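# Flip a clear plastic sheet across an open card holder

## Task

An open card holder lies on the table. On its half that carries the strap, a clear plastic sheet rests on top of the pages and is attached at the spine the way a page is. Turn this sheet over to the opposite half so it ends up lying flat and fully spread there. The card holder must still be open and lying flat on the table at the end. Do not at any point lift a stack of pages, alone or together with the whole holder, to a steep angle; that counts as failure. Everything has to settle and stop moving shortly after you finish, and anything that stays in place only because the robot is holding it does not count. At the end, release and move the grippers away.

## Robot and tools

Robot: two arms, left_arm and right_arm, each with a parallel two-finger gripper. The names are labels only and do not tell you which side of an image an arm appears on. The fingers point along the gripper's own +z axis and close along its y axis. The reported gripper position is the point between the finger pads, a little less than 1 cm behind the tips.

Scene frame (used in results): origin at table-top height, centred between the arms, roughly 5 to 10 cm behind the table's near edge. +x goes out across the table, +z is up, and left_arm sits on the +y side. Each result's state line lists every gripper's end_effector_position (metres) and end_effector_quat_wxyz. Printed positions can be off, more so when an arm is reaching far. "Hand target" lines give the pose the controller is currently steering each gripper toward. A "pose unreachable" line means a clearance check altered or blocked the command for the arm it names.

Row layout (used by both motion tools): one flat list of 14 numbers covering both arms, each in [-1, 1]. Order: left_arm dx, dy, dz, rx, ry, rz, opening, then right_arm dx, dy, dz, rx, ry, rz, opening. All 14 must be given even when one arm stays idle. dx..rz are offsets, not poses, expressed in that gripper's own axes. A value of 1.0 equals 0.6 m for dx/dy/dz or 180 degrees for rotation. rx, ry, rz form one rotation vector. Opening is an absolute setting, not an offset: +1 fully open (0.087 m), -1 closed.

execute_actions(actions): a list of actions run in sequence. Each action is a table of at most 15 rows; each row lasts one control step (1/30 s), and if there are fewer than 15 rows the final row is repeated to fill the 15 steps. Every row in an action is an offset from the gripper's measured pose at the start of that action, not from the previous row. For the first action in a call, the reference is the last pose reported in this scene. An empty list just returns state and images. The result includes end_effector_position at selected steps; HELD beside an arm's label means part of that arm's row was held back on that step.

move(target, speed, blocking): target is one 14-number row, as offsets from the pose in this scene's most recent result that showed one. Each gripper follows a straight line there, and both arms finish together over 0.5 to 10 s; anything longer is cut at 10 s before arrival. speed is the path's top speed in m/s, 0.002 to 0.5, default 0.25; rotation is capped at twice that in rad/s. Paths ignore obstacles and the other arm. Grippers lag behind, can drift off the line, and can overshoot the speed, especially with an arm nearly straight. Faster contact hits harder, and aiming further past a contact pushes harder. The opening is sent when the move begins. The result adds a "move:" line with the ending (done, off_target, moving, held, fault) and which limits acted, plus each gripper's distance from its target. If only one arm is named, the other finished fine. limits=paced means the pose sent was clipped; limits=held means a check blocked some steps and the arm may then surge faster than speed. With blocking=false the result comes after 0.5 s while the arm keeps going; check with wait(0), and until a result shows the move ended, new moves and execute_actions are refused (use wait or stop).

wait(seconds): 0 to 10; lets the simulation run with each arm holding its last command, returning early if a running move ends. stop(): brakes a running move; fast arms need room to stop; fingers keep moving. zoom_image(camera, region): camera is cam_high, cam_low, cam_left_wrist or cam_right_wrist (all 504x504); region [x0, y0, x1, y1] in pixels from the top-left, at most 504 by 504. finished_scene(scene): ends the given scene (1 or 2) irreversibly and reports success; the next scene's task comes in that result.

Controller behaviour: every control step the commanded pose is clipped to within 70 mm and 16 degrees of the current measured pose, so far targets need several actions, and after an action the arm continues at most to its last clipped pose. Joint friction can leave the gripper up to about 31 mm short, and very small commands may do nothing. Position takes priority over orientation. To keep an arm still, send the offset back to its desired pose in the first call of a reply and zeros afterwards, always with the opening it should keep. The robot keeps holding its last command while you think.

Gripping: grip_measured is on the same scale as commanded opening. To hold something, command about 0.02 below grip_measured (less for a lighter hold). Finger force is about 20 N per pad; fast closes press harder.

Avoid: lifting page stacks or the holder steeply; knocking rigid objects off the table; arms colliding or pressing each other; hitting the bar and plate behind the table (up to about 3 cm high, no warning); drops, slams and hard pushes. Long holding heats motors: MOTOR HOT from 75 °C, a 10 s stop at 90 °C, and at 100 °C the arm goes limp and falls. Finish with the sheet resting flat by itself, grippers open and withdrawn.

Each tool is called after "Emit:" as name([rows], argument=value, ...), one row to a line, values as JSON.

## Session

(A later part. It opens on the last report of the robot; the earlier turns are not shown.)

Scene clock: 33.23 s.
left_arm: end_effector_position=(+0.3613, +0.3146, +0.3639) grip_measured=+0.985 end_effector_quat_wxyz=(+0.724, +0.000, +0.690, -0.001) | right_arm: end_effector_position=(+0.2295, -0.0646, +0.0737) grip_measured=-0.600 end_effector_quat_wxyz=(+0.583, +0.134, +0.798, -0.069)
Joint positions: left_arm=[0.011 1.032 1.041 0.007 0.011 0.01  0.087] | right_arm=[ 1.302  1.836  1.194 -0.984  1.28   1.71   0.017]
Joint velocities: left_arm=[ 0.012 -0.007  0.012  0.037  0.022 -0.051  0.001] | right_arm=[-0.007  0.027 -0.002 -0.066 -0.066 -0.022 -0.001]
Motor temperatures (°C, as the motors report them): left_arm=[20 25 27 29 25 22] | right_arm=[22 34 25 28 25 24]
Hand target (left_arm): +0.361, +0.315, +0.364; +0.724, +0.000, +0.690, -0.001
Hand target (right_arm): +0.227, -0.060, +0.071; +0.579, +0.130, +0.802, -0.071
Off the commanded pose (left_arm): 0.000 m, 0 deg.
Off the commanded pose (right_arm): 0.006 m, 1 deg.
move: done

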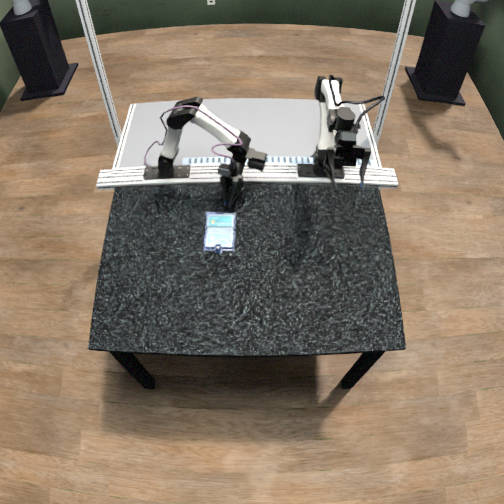

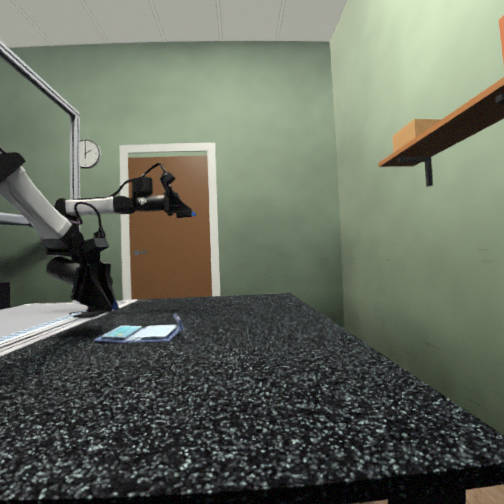

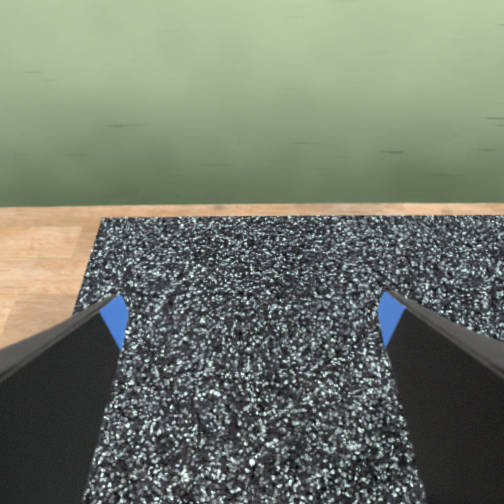

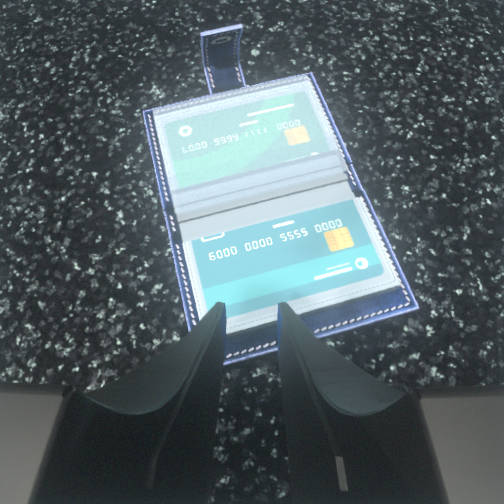

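Emit:
move(target=[0.47,-0.33,-0.07,0.383,0.111,0.078,-1,-0.05,0.012,0.203,-0.038,0.38,-0.073,-0.2])

Emit:
move(target=[0,0,0,0,0,0,-1,0.015,-0.008,0.095,0.01,0.01,0,-0.2], speed=0.06)

Scene clock: 41.50 s.
left_arm: end_effector_position=(+0.3299, +0.1184, +0.0837) grip_measured=-1.000 end_effector_quat_wxyz=(+0.479, +0.477, +0.671, -0.305) | right_arm: end_effector_position=(+0.3519, -0.0955, +0.0645) grip_measured=-0.200 end_effector_quat_wxyz=(+0.043, +0.034, +0.998, -0.005)
Joint positions: left_arm=[-0.189  1.584  0.732  0.202  0.897  0.557  0.   ] | right_arm=[ 0.542  2.236  2.121 -1.348  0.052  0.62   0.035]
Joint velocities: left_arm=[-0.002 -0.002  0.012  0.022 -0.022  0.022  0.   ] | right_arm=[-0.007  0.007 -0.002 -0.022 -0.022 -0.081 -0.   ]
Motor temperatures (°C, as the motors report them): left_arm=[20 25 28 29 25 22] | right_arm=[22 34 26 27 25 24]
Hand target (left_arm): +0.332, +0.114, +0.084; +0.476, +0.484, +0.667, -0.309
Hand target (right_arm): +0.352, -0.098, +0.062; +0.032, +0.032, +0.999, -0.007
Off the commanded pose (left_arm): 0.005 m, 1 deg.
Off the commanded pose (right_arm): 0.001 m, 2 deg.
move: done

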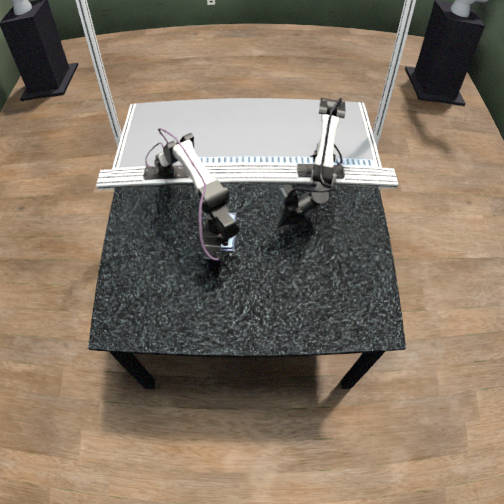

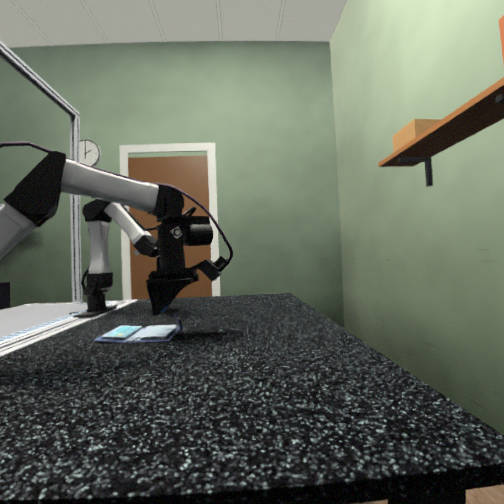

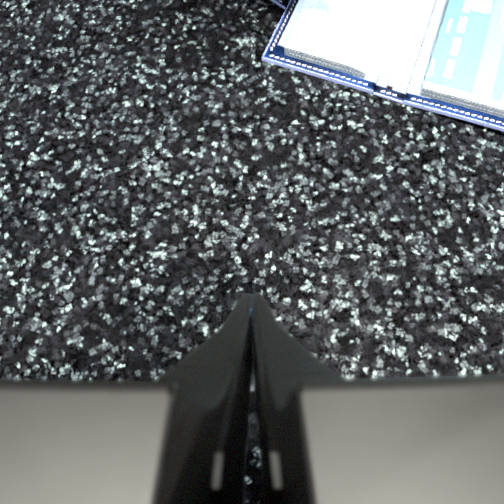

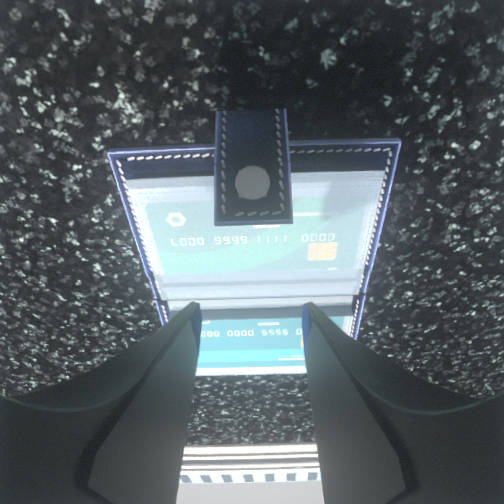

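Scene clock: 42.73 s.
left_arm: end_effector_position=(+0.3299, +0.1184, +0.0837) grip_measured=-1.000 end_effector_quat_wxyz=(+0.479, +0.477, +0.671, -0.305) | right_arm: end_effector_position=(+0.3508, -0.0964, +0.0264) grip_measured=-0.200 end_effector_quat_wxyz=(+0.040, +0.034, +0.999, -0.007)
Joint positions: left_arm=[-0.189  1.584  0.732  0.202  0.897  0.557  0.   ] | right_arm=[ 0.542  2.236  1.969 -1.203  0.052  0.62   0.035]
Joint velocities: left_arm=[-0.017 -0.002  0.022 -0.022 -0.051 -0.022  0.   ] | right_arm=[-0.012 -0.017  0.017  0.022 -0.051  0.037 -0.   ]
Motor temperatures (°C, as the motors report them): left_arm=[20 25 28 29 25 22] | right_arm=[22 34 26 27 25 24]
Hand target (left_arm): +0.330, +0.118, +0.084; +0.479, +0.477, +0.671, -0.305
Hand target (right_arm): +0.347, -0.100, +0.008; +0.027, +0.034, +0.999, -0.020
Off the commanded pose (left_arm): 0.000 m, 0 deg.
Off the commanded pose (right_arm): 0.020 m, 2 deg.
move: off_target (right_arm)

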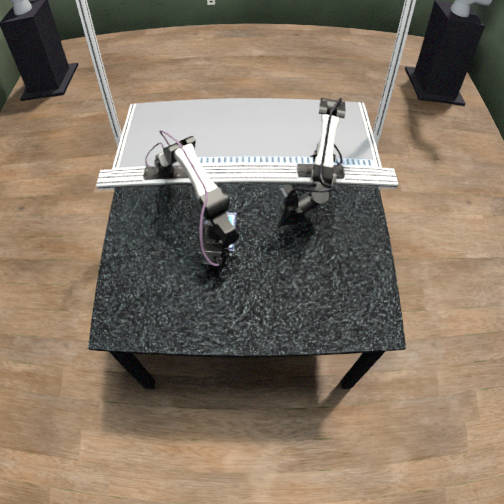

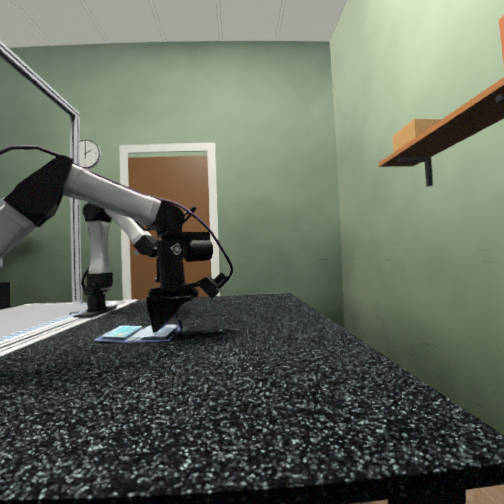

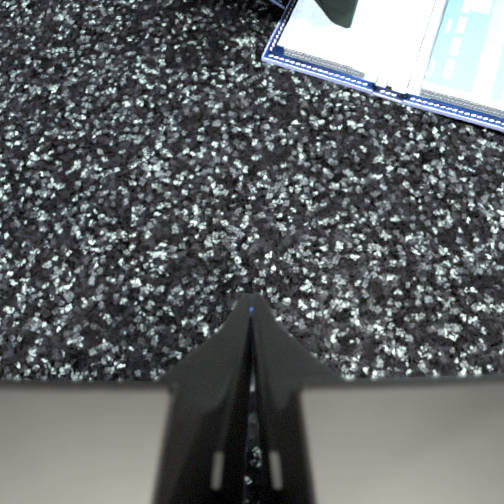

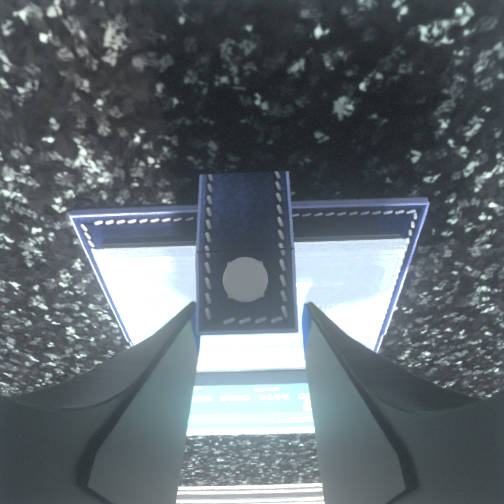

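Emit:
execute_actions([
  [[0,0,0,0,0,0,-1,0,0,0.04,0,0.015,0,-0.2]],
  [[0,0,0,0,0,0,-1,0,0,0.03,0.006,0.01,0,-0.5]],
  [[0,0,0,0,0,0,-1,0,0,0.03,0.006,0.01,0,-0.78]],
  [[0,0,0,0,0,0,-1,0,0,0.03,0.006,0.01,0,-1]],
])

Emit:
move(target=[0,0,0,0,0,0,-1,0.02,0,-0.06,0,-0.17,0,-1], speed=0.15)

Emit:
move(target=[-0.012,-0.035,0.208,0.05,0,0,-1,0.065,0,-0.04,0,-0.22,0,-1], speed=0.15)

Scene clock: 49.50 s.
left_arm: end_effector_position=(+0.3299, +0.1184, +0.0837) grip_measured=-1.000 end_effector_quat_wxyz=(+0.479, +0.477, +0.671, -0.305) | right_arm: end_effector_position=(+0.3458, -0.0968, +0.0252) grip_measured=-0.870 end_effector_quat_wxyz=(+0.024, +0.033, +0.999, -0.001)
Joint positions: left_arm=[-0.189  1.584  0.732  0.202  0.897  0.557  0.   ] | right_arm=[ 0.536  2.241  1.969 -1.219  0.024  0.614  0.006]
Joint velocities: left_arm=[-0.012 -0.007 -0.002  0.11  -0.051 -0.051  0.   ] | right_arm=[ 0.002  0.002  0.002 -0.066 -0.022  0.066 -0.001]
Motor temperatures (°C, as the motors report them): left_arm=[20 26 28 29 25 22] | right_arm=[22 35 26 27 25 24]
Hand target (left_arm): +0.330, +0.118, +0.084; +0.479, +0.477, +0.671, -0.305
Hand target (right_arm): +0.348, -0.097, +0.007; +0.012, +0.033, +0.999, -0.010
Off the commanded pose (left_arm): 0.000 m, 0 deg.
Off the commanded pose (right_arm): 0.018 m, 2 deg.
Step readings (end_effector_position; steps 1 to 15: 1st action; 16 to 30: 2nd action; 31 to 45: 3rd action; 46 to 60: 4th action):
0: left_arm (+0.3299, +0.1184, +0.0837) | right_arm (+0.3508, -0.0964, +0.0264)
1: left_arm (+0.3299, +0.1184, +0.0837) | right_arm (+0.3505, -0.0962, +0.0255)
2: left_arm (+0.3299, +0.1184, +0.0837) | right_arm (+0.3504, -0.0962, +0.0251)
4: left_arm (+0.3299, +0.1184, +0.0837) | right_arm (+0.3505, -0.0963, +0.0252)
8: left_arm (+0.3299, +0.1184, +0.0837) | right_arm (+0.3505, -0.0963, +0.0253)
15: left_arm (+0.3299, +0.1184, +0.0837) | right_arm (+0.3505, -0.0963, +0.0253)
16: left_arm (+0.3299, +0.1184, +0.0837) | right_arm (+0.3503, -0.0960, +0.0253)
17: left_arm (+0.3299, +0.1184, +0.0837) | right_arm (+0.3501, -0.0959, +0.0253)
19: left_arm (+0.3299, +0.1184, +0.0837) | right_arm (+0.3499, -0.0961, +0.0253)
23: left_arm (+0.3299, +0.1184, +0.0837) | right_arm (+0.3499, -0.0961, +0.0253)
30: left_arm (+0.3299, +0.1184, +0.0837) | right_arm (+0.3499, -0.0961, +0.0253)
31: left_arm (+0.3299, +0.1184, +0.0837) | right_arm (+0.3494, -0.0963, +0.0254)
32: left_arm (+0.3299, +0.1184, +0.0837) | right_arm (+0.3482, -0.0967, +0.0255)
34: left_arm (+0.3299, +0.1184, +0.0837) | right_arm (+0.3475, -0.0968, +0.0253)
38: left_arm (+0.3299, +0.1184, +0.0837) | right_arm (+0.3474, -0.0968, +0.0250)
45: left_arm (+0.3299, +0.1184, +0.0837) | right_arm (+0.3474, -0.0968, +0.0250)
46: left_arm (+0.3299, +0.1184, +0.0837) | right_arm (+0.3467, -0.0969, +0.0251)
47: left_arm (+0.3299, +0.1184, +0.0837) | right_arm (+0.3460, -0.0970, +0.0252)
49: left_arm (+0.3299, +0.1184, +0.0837) | right_arm (+0.3458, -0.0968, +0.0252)
53: left_arm (+0.3299, +0.1184, +0.0837) | right_arm (+0.3458, -0.0968, +0.0252)
60: end_effector_position above

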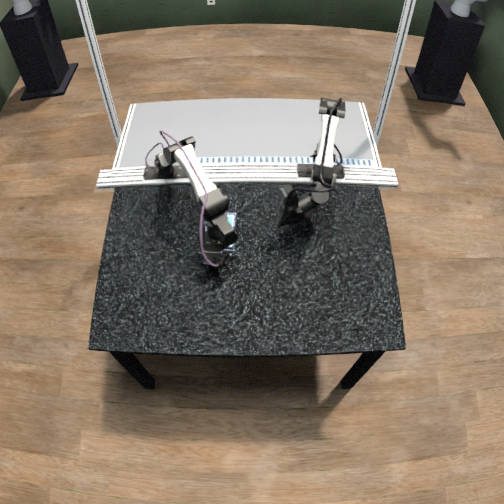

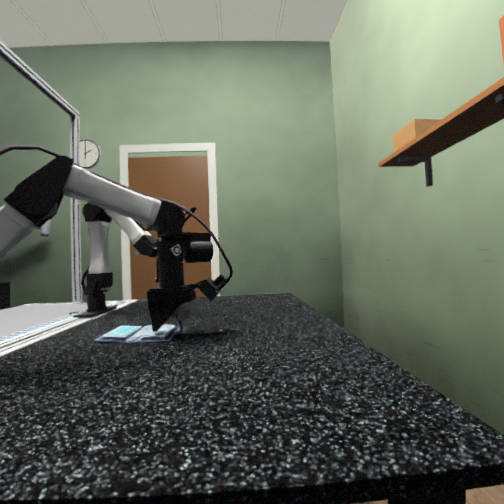

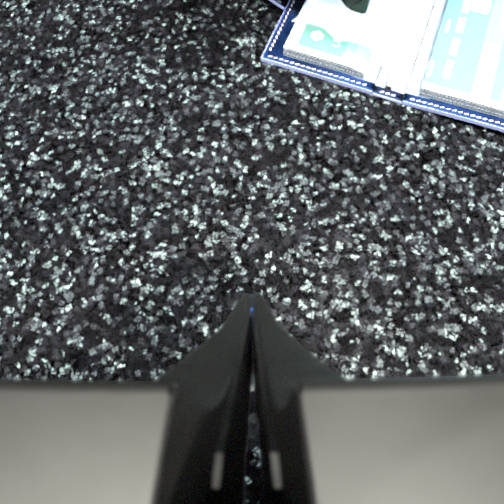

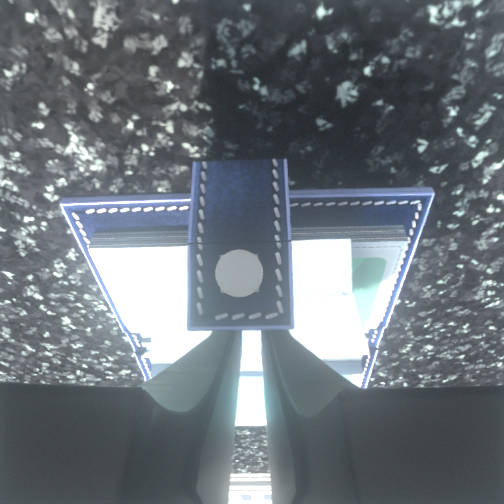

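Scene clock: 51.83 s.
left_arm: end_effector_position=(+0.3299, +0.1184, +0.0837) grip_measured=-1.000 end_effector_quat_wxyz=(+0.479, +0.477, +0.671, -0.305) | right_arm: end_effector_position=(+0.3373, -0.0956, +0.0589) grip_measured=-0.870 end_effector_quat_wxyz=(+0.279, +0.032, +0.960, -0.011)
Joint positions: left_arm=[-0.189  1.584  0.732  0.202  0.897  0.557  0.   ] | right_arm=[ 0.699  1.808  1.402 -0.7    0.391  0.692  0.006]
Joint velocities: left_arm=[-0.022 -0.002 -0.002  0.007  0.051 -0.051  0.   ] | right_arm=[ 0.012  0.012 -0.007  0.066  0.051  0.022  0.001]
Motor temperatures (°C, as the motors report them): left_arm=[20 26 28 29 25 22] | right_arm=[22 36 26 27 25 24]
Hand target (left_arm): +0.330, +0.118, +0.084; +0.479, +0.477, +0.671, -0.305
Hand target (right_arm): +0.333, -0.096, +0.062; +0.286, +0.034, +0.958, -0.008
Off the commanded pose (left_arm): 0.000 m, 0 deg.
Off the commanded pose (right_arm): 0.005 m, 1 deg.
move: done

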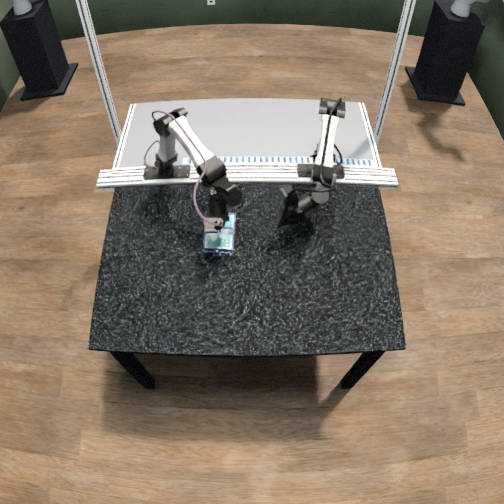

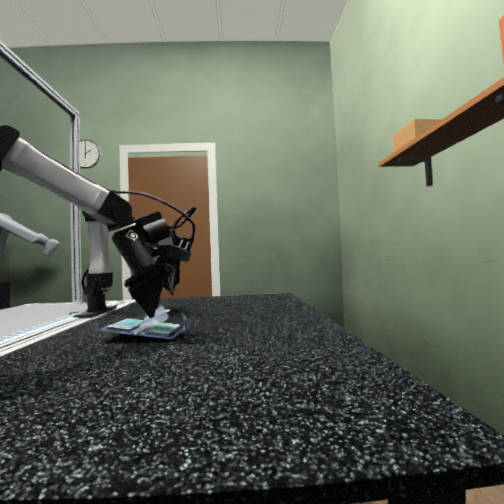

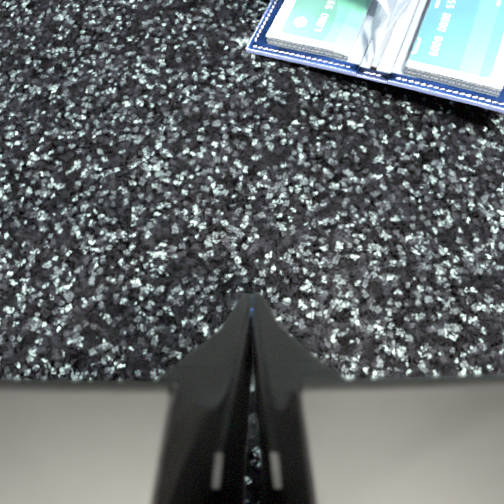

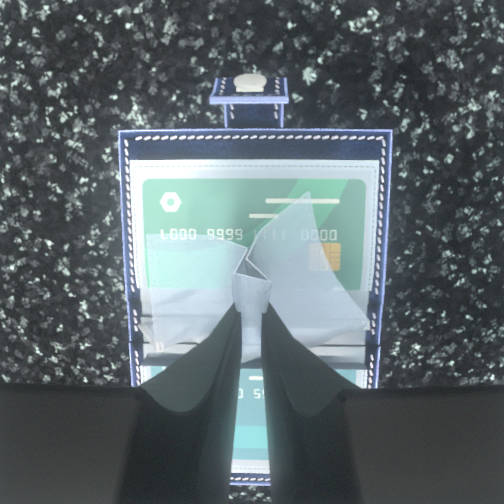

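Scene clock: 54.77 s.
left_arm: end_effector_position=(+0.3474, +0.0070, +0.0441) grip_measured=-1.000 end_effector_quat_wxyz=(+0.432, +0.513, +0.648, -0.362) | right_arm: end_effector_position=(+0.2957, -0.0887, +0.0589) grip_measured=-0.870 end_effector_quat_wxyz=(+0.582, +0.034, +0.813, -0.017)
Joint positions: left_arm=[-0.445  1.949  0.972  0.371  0.837  0.414  0.   ] | right_arm=[1.042 1.599 0.717 0.27  1.033 0.582 0.006]
Joint velocities: left_arm=[-0.002 -0.012 -0.022  0.022  0.022  0.022  0.   ] | right_arm=[ 0.002 -0.002 -0.002  0.037  0.081 -0.11  -0.001]
Motor temperatures (°C, as the motors report them): left_arm=[20 26 28 29 25 22] | right_arm=[22 36 26 28 25 24]
Hand target (left_arm): +0.355, +0.001, +0.045; +0.440, +0.512, +0.645, -0.358
Hand target (right_arm): +0.291, -0.092, +0.059; +0.586, +0.030, +0.810, -0.019
Off the commanded pose (left_arm): 0.010 m, 1 deg.
Off the commanded pose (right_arm): 0.006 m, 1 deg.
move: done

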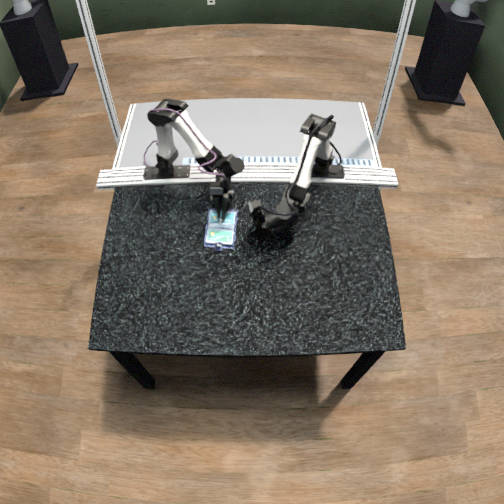

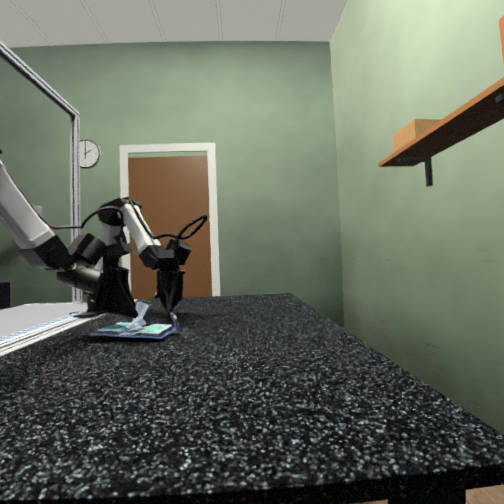

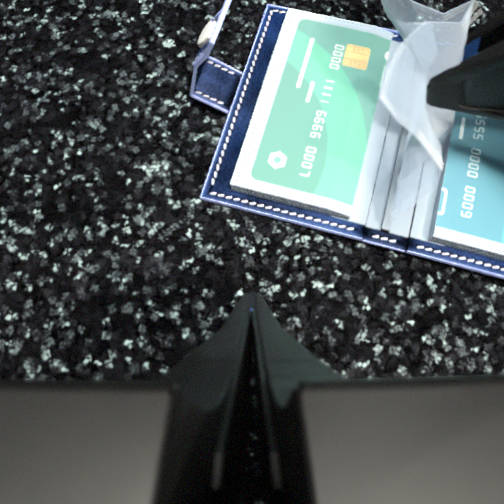

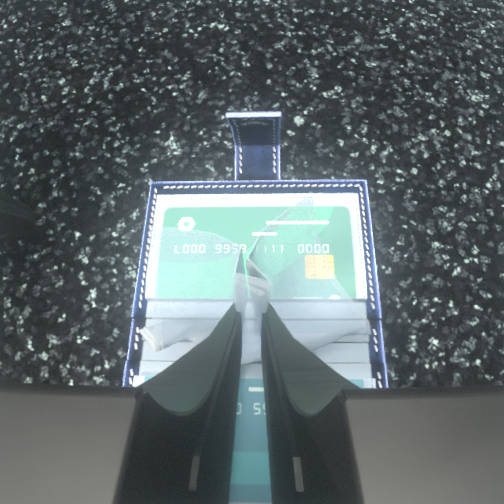

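Emit:
move(target=[-0.055,-0.05,0.135,0,0,0,-1,0,0,0,0,0,0,-1], speed=0.08)

Emit:
move(target=[0,0,0,0,0,0,-1,0,-0.1,-0.16,-0.1,0.04,0,-0.6], speed=0.12)

Scene clock: 57.97 s.
left_arm: end_effector_position=(+0.3297, -0.0787, +0.0452) grip_measured=-1.000 end_effector_quat_wxyz=(+0.422, +0.517, +0.648, -0.366) | right_arm: end_effector_position=(+0.2960, -0.0884, +0.0595) grip_measured=-0.870 end_effector_quat_wxyz=(+0.582, +0.034, +0.812, -0.017)
Joint positions: left_arm=[-0.657  2.047  1.112  0.411  0.671  0.27   0.   ] | right_arm=[1.042 1.599 0.717 0.275 1.034 0.58  0.006]
Joint velocities: left_arm=[-0.017  0.022 -0.012  0.081 -0.022 -0.081  0.   ] | right_arm=[ 0.007  0.002 -0.007 -0.022  0.007  0.007 -0.   ]
Motor temperatures (°C, as the motors report them): left_arm=[20 27 28 29 25 22] | right_arm=[22 36 26 28 25 24]
Hand target (left_arm): +0.337, -0.084, +0.046; +0.431, +0.512, +0.648, -0.363
Hand target (right_arm): +0.296, -0.089, +0.059; +0.582, +0.034, +0.813, -0.018
Off the commanded pose (left_arm): 0.009 m, 1 deg.
Off the commanded pose (right_arm): 0.001 m, 0 deg.
move: done

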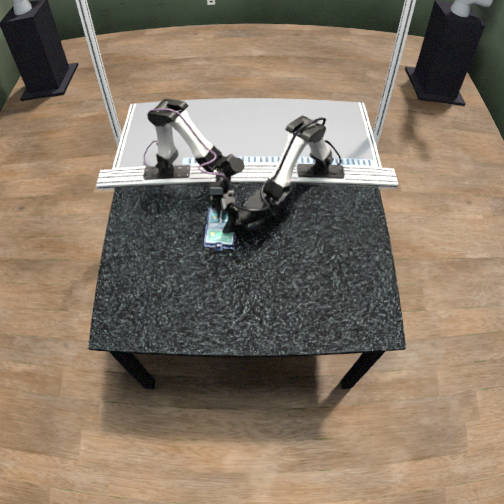

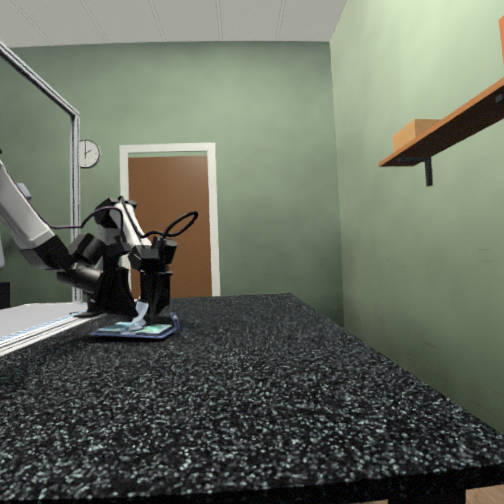

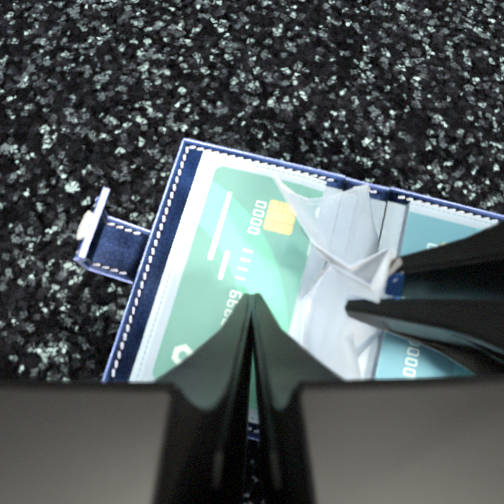

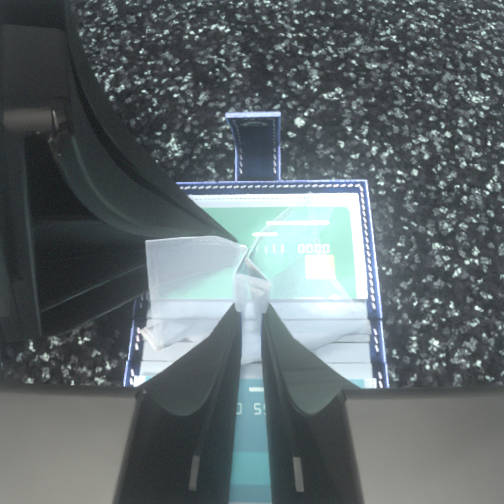

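Scene clock: 60.03 s.
left_arm: end_effector_position=(+0.3297, -0.0787, +0.0452) grip_measured=-1.000 end_effector_quat_wxyz=(+0.422, +0.517, +0.648, -0.366) | right_arm: end_effector_position=(+0.2092, -0.1389, +0.0995) grip_measured=-0.600 end_effector_quat_wxyz=(+0.535, -0.044, +0.836, +0.114)
Joint positions: left_arm=[-0.657  2.047  1.112  0.411  0.671  0.27   0.   ] | right_arm=[ 1.114  0.877  0.45  -0.115  0.78   0.574  0.017]
Joint velocities: left_arm=[ 0.012 -0.012 -0.002 -0.066 -0.037 -0.066  0.   ] | right_arm=[ 0.002 -0.002  0.007 -0.051  0.037 -0.037 -0.001]
Motor temperatures (°C, as the motors report them): left_arm=[20 27 28 29 25 22] | right_arm=[22 36 26 29 25 24]
Hand target (left_arm): +0.330, -0.079, +0.045; +0.422, +0.517, +0.648, -0.366
Hand target (right_arm): +0.202, -0.143, +0.091; +0.528, -0.055, +0.840, +0.112
Off the commanded pose (left_arm): 0.000 m, 0 deg.
Off the commanded pose (right_arm): 0.013 m, 2 deg.
move: off_target (right_arm)

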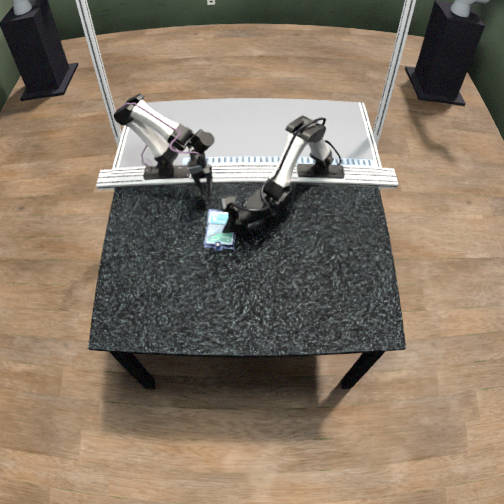

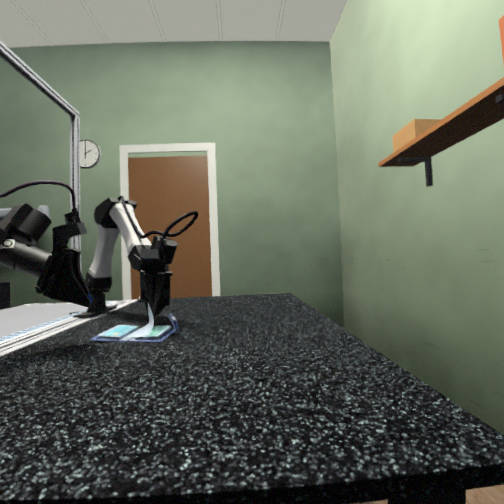

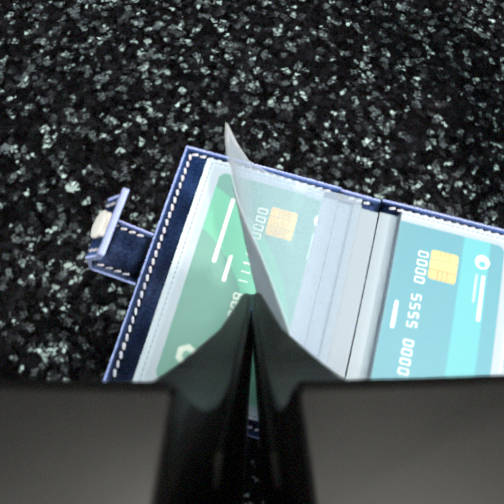

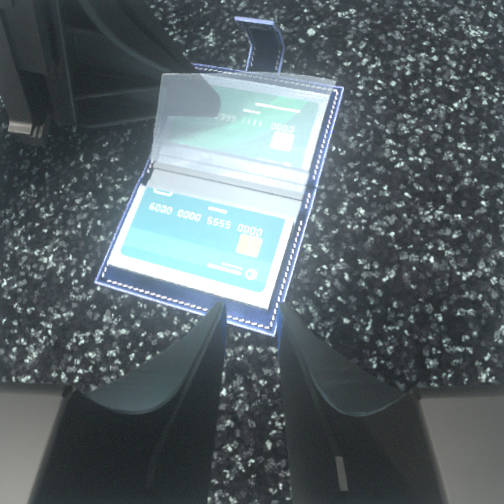

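Emit:
move(target=[0,-0.11,0,0,0,0,-1,-0.15,-0.15,0,0,0,0,-0.6], speed=0.12)

Emit:
move(target=[-0.03,0,-0.35,0,0,0,-1,0,0,0,0,0,0,-0.6])

Emit:
zoom_image(camera="cam_low", region=[70,270,210,360])

Scene clock: 64.70 s.
left_arm: end_effector_position=(+0.2664, -0.0927, +0.0401) grip_measured=-1.000 end_effector_quat_wxyz=(+0.410, +0.521, +0.652, -0.367) | right_arm: end_effector_position=(+0.2655, -0.2284, +0.1591) grip_measured=-0.600 end_effector_quat_wxyz=(+0.531, -0.045, +0.839, +0.111)
Joint positions: left_arm=[-0.792  1.946  0.945  0.495  0.562  0.197  0.   ] | right_arm=[ 0.413  0.707  0.608 -0.292  0.147  0.229  0.017]
Joint velocities: left_arm=[-0.017 -0.017 -0.007 -0.007 -0.007 -0.081  0.   ] | right_arm=[ 0.007 -0.017  0.002 -0.051 -0.037 -0.007  0.   ]
Motor temperatures (°C, as the motors report them): left_arm=[20 28 28 29 25 22] | right_arm=[22 35 27 29 25 24]
Hand target (left_arm): +0.265, -0.092, +0.048; +0.421, +0.517, +0.649, -0.367
Hand target (right_arm): +0.265, -0.231, +0.168; +0.536, -0.046, +0.836, +0.111
Off the commanded pose (left_arm): 0.008 m, 2 deg.
Off the commanded pose (right_arm): 0.009 m, 1 deg.
move: done

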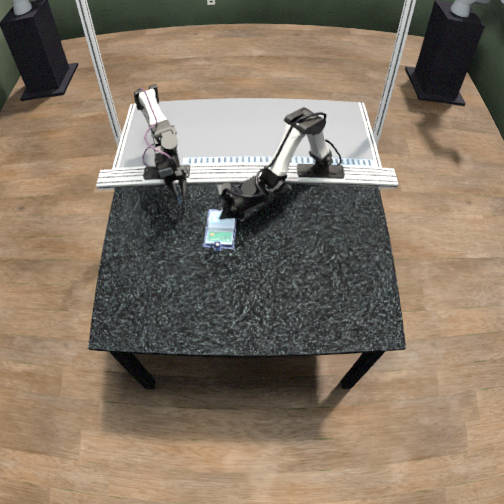

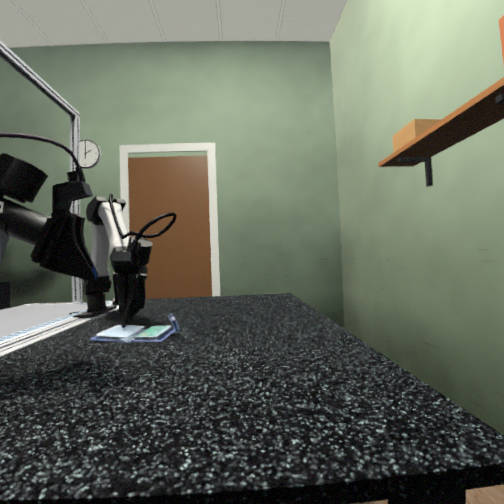

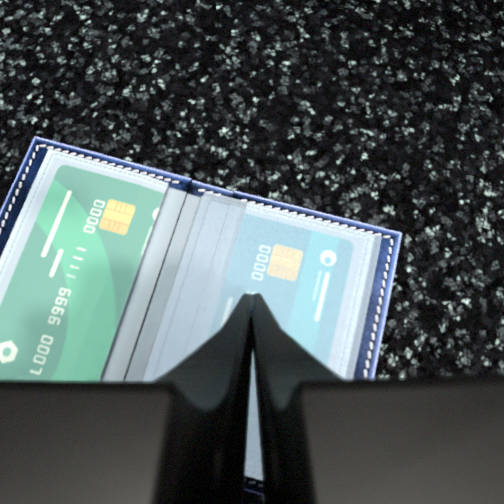

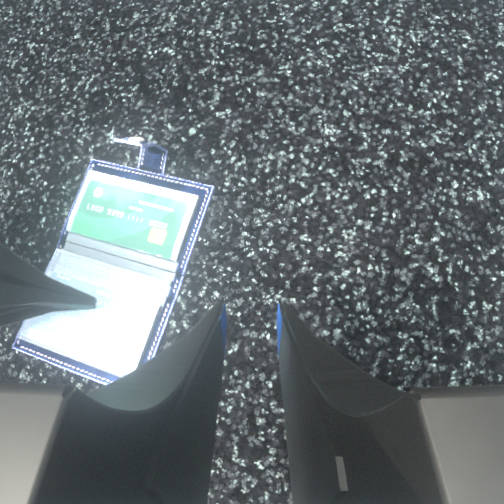

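Scene clock: 66.47 s.
left_arm: end_effector_position=(+0.2320, +0.0882, +0.1316) grip_measured=-1.000 end_effector_quat_wxyz=(+0.405, +0.520, +0.658, -0.366) | right_arm: end_effector_position=(+0.2655, -0.2284, +0.1591) grip_measured=-0.600 end_effector_quat_wxyz=(+0.531, -0.045, +0.839, +0.111)
Joint positions: left_arm=[-0.344  1.275  0.757 -0.251  0.922  0.557  0.   ] | right_arm=[ 0.413  0.707  0.608 -0.292  0.147  0.229  0.017]
Joint velocities: left_arm=[-0.017 -0.002  0.012 -0.007 -0.066 -0.007  0.   ] | right_arm=[-0.002  0.002 -0.017 -0.007 -0.022  0.007 -0.001]
Motor temperatures (°C, as the motors report them): left_arm=[20 28 28 29 25 22] | right_arm=[22 34 27 30 25 24]
Hand target (left_arm): +0.235, +0.089, +0.140; +0.411, +0.522, +0.652, -0.364
Hand target (right_arm): +0.265, -0.228, +0.159; +0.531, -0.045, +0.839, +0.111
Off the commanded pose (left_arm): 0.010 m, 1 deg.
Off the commanded pose (right_arm): 0.000 m, 0 deg.
move: done

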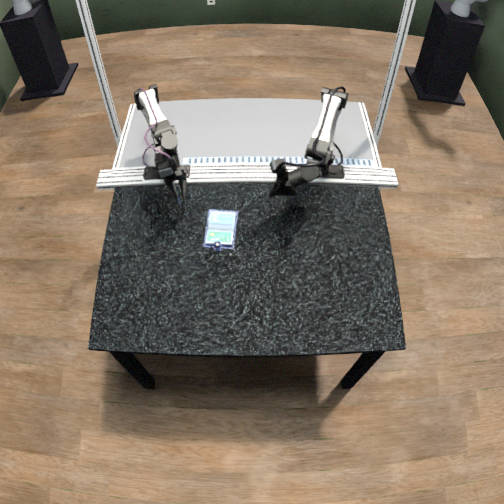

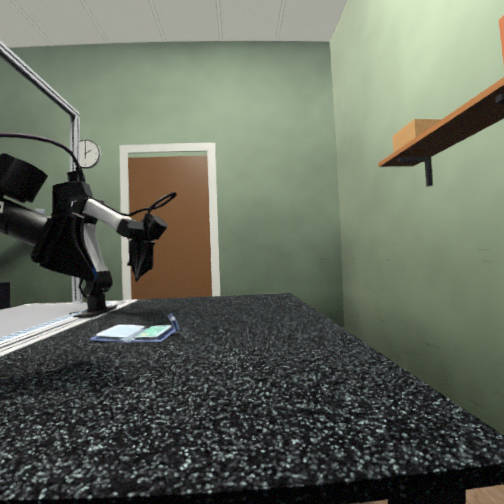

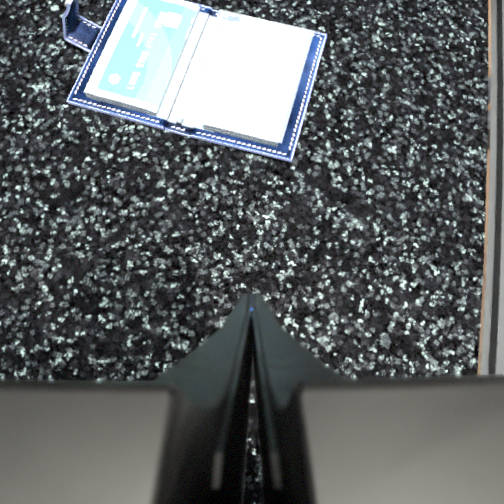

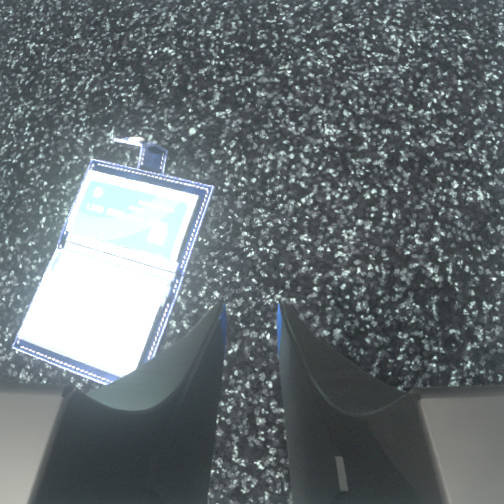

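Region (70, 270, 210, 360) of cam_low's 504x504 image, scaled by 3.600, with more detail than that image has; it fills the top 324 rows of this view, and the rest is white.

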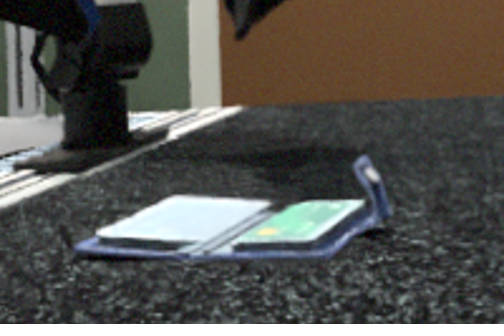

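Emit:
finished_scene(scene=2)

The scene is finished: the task was done.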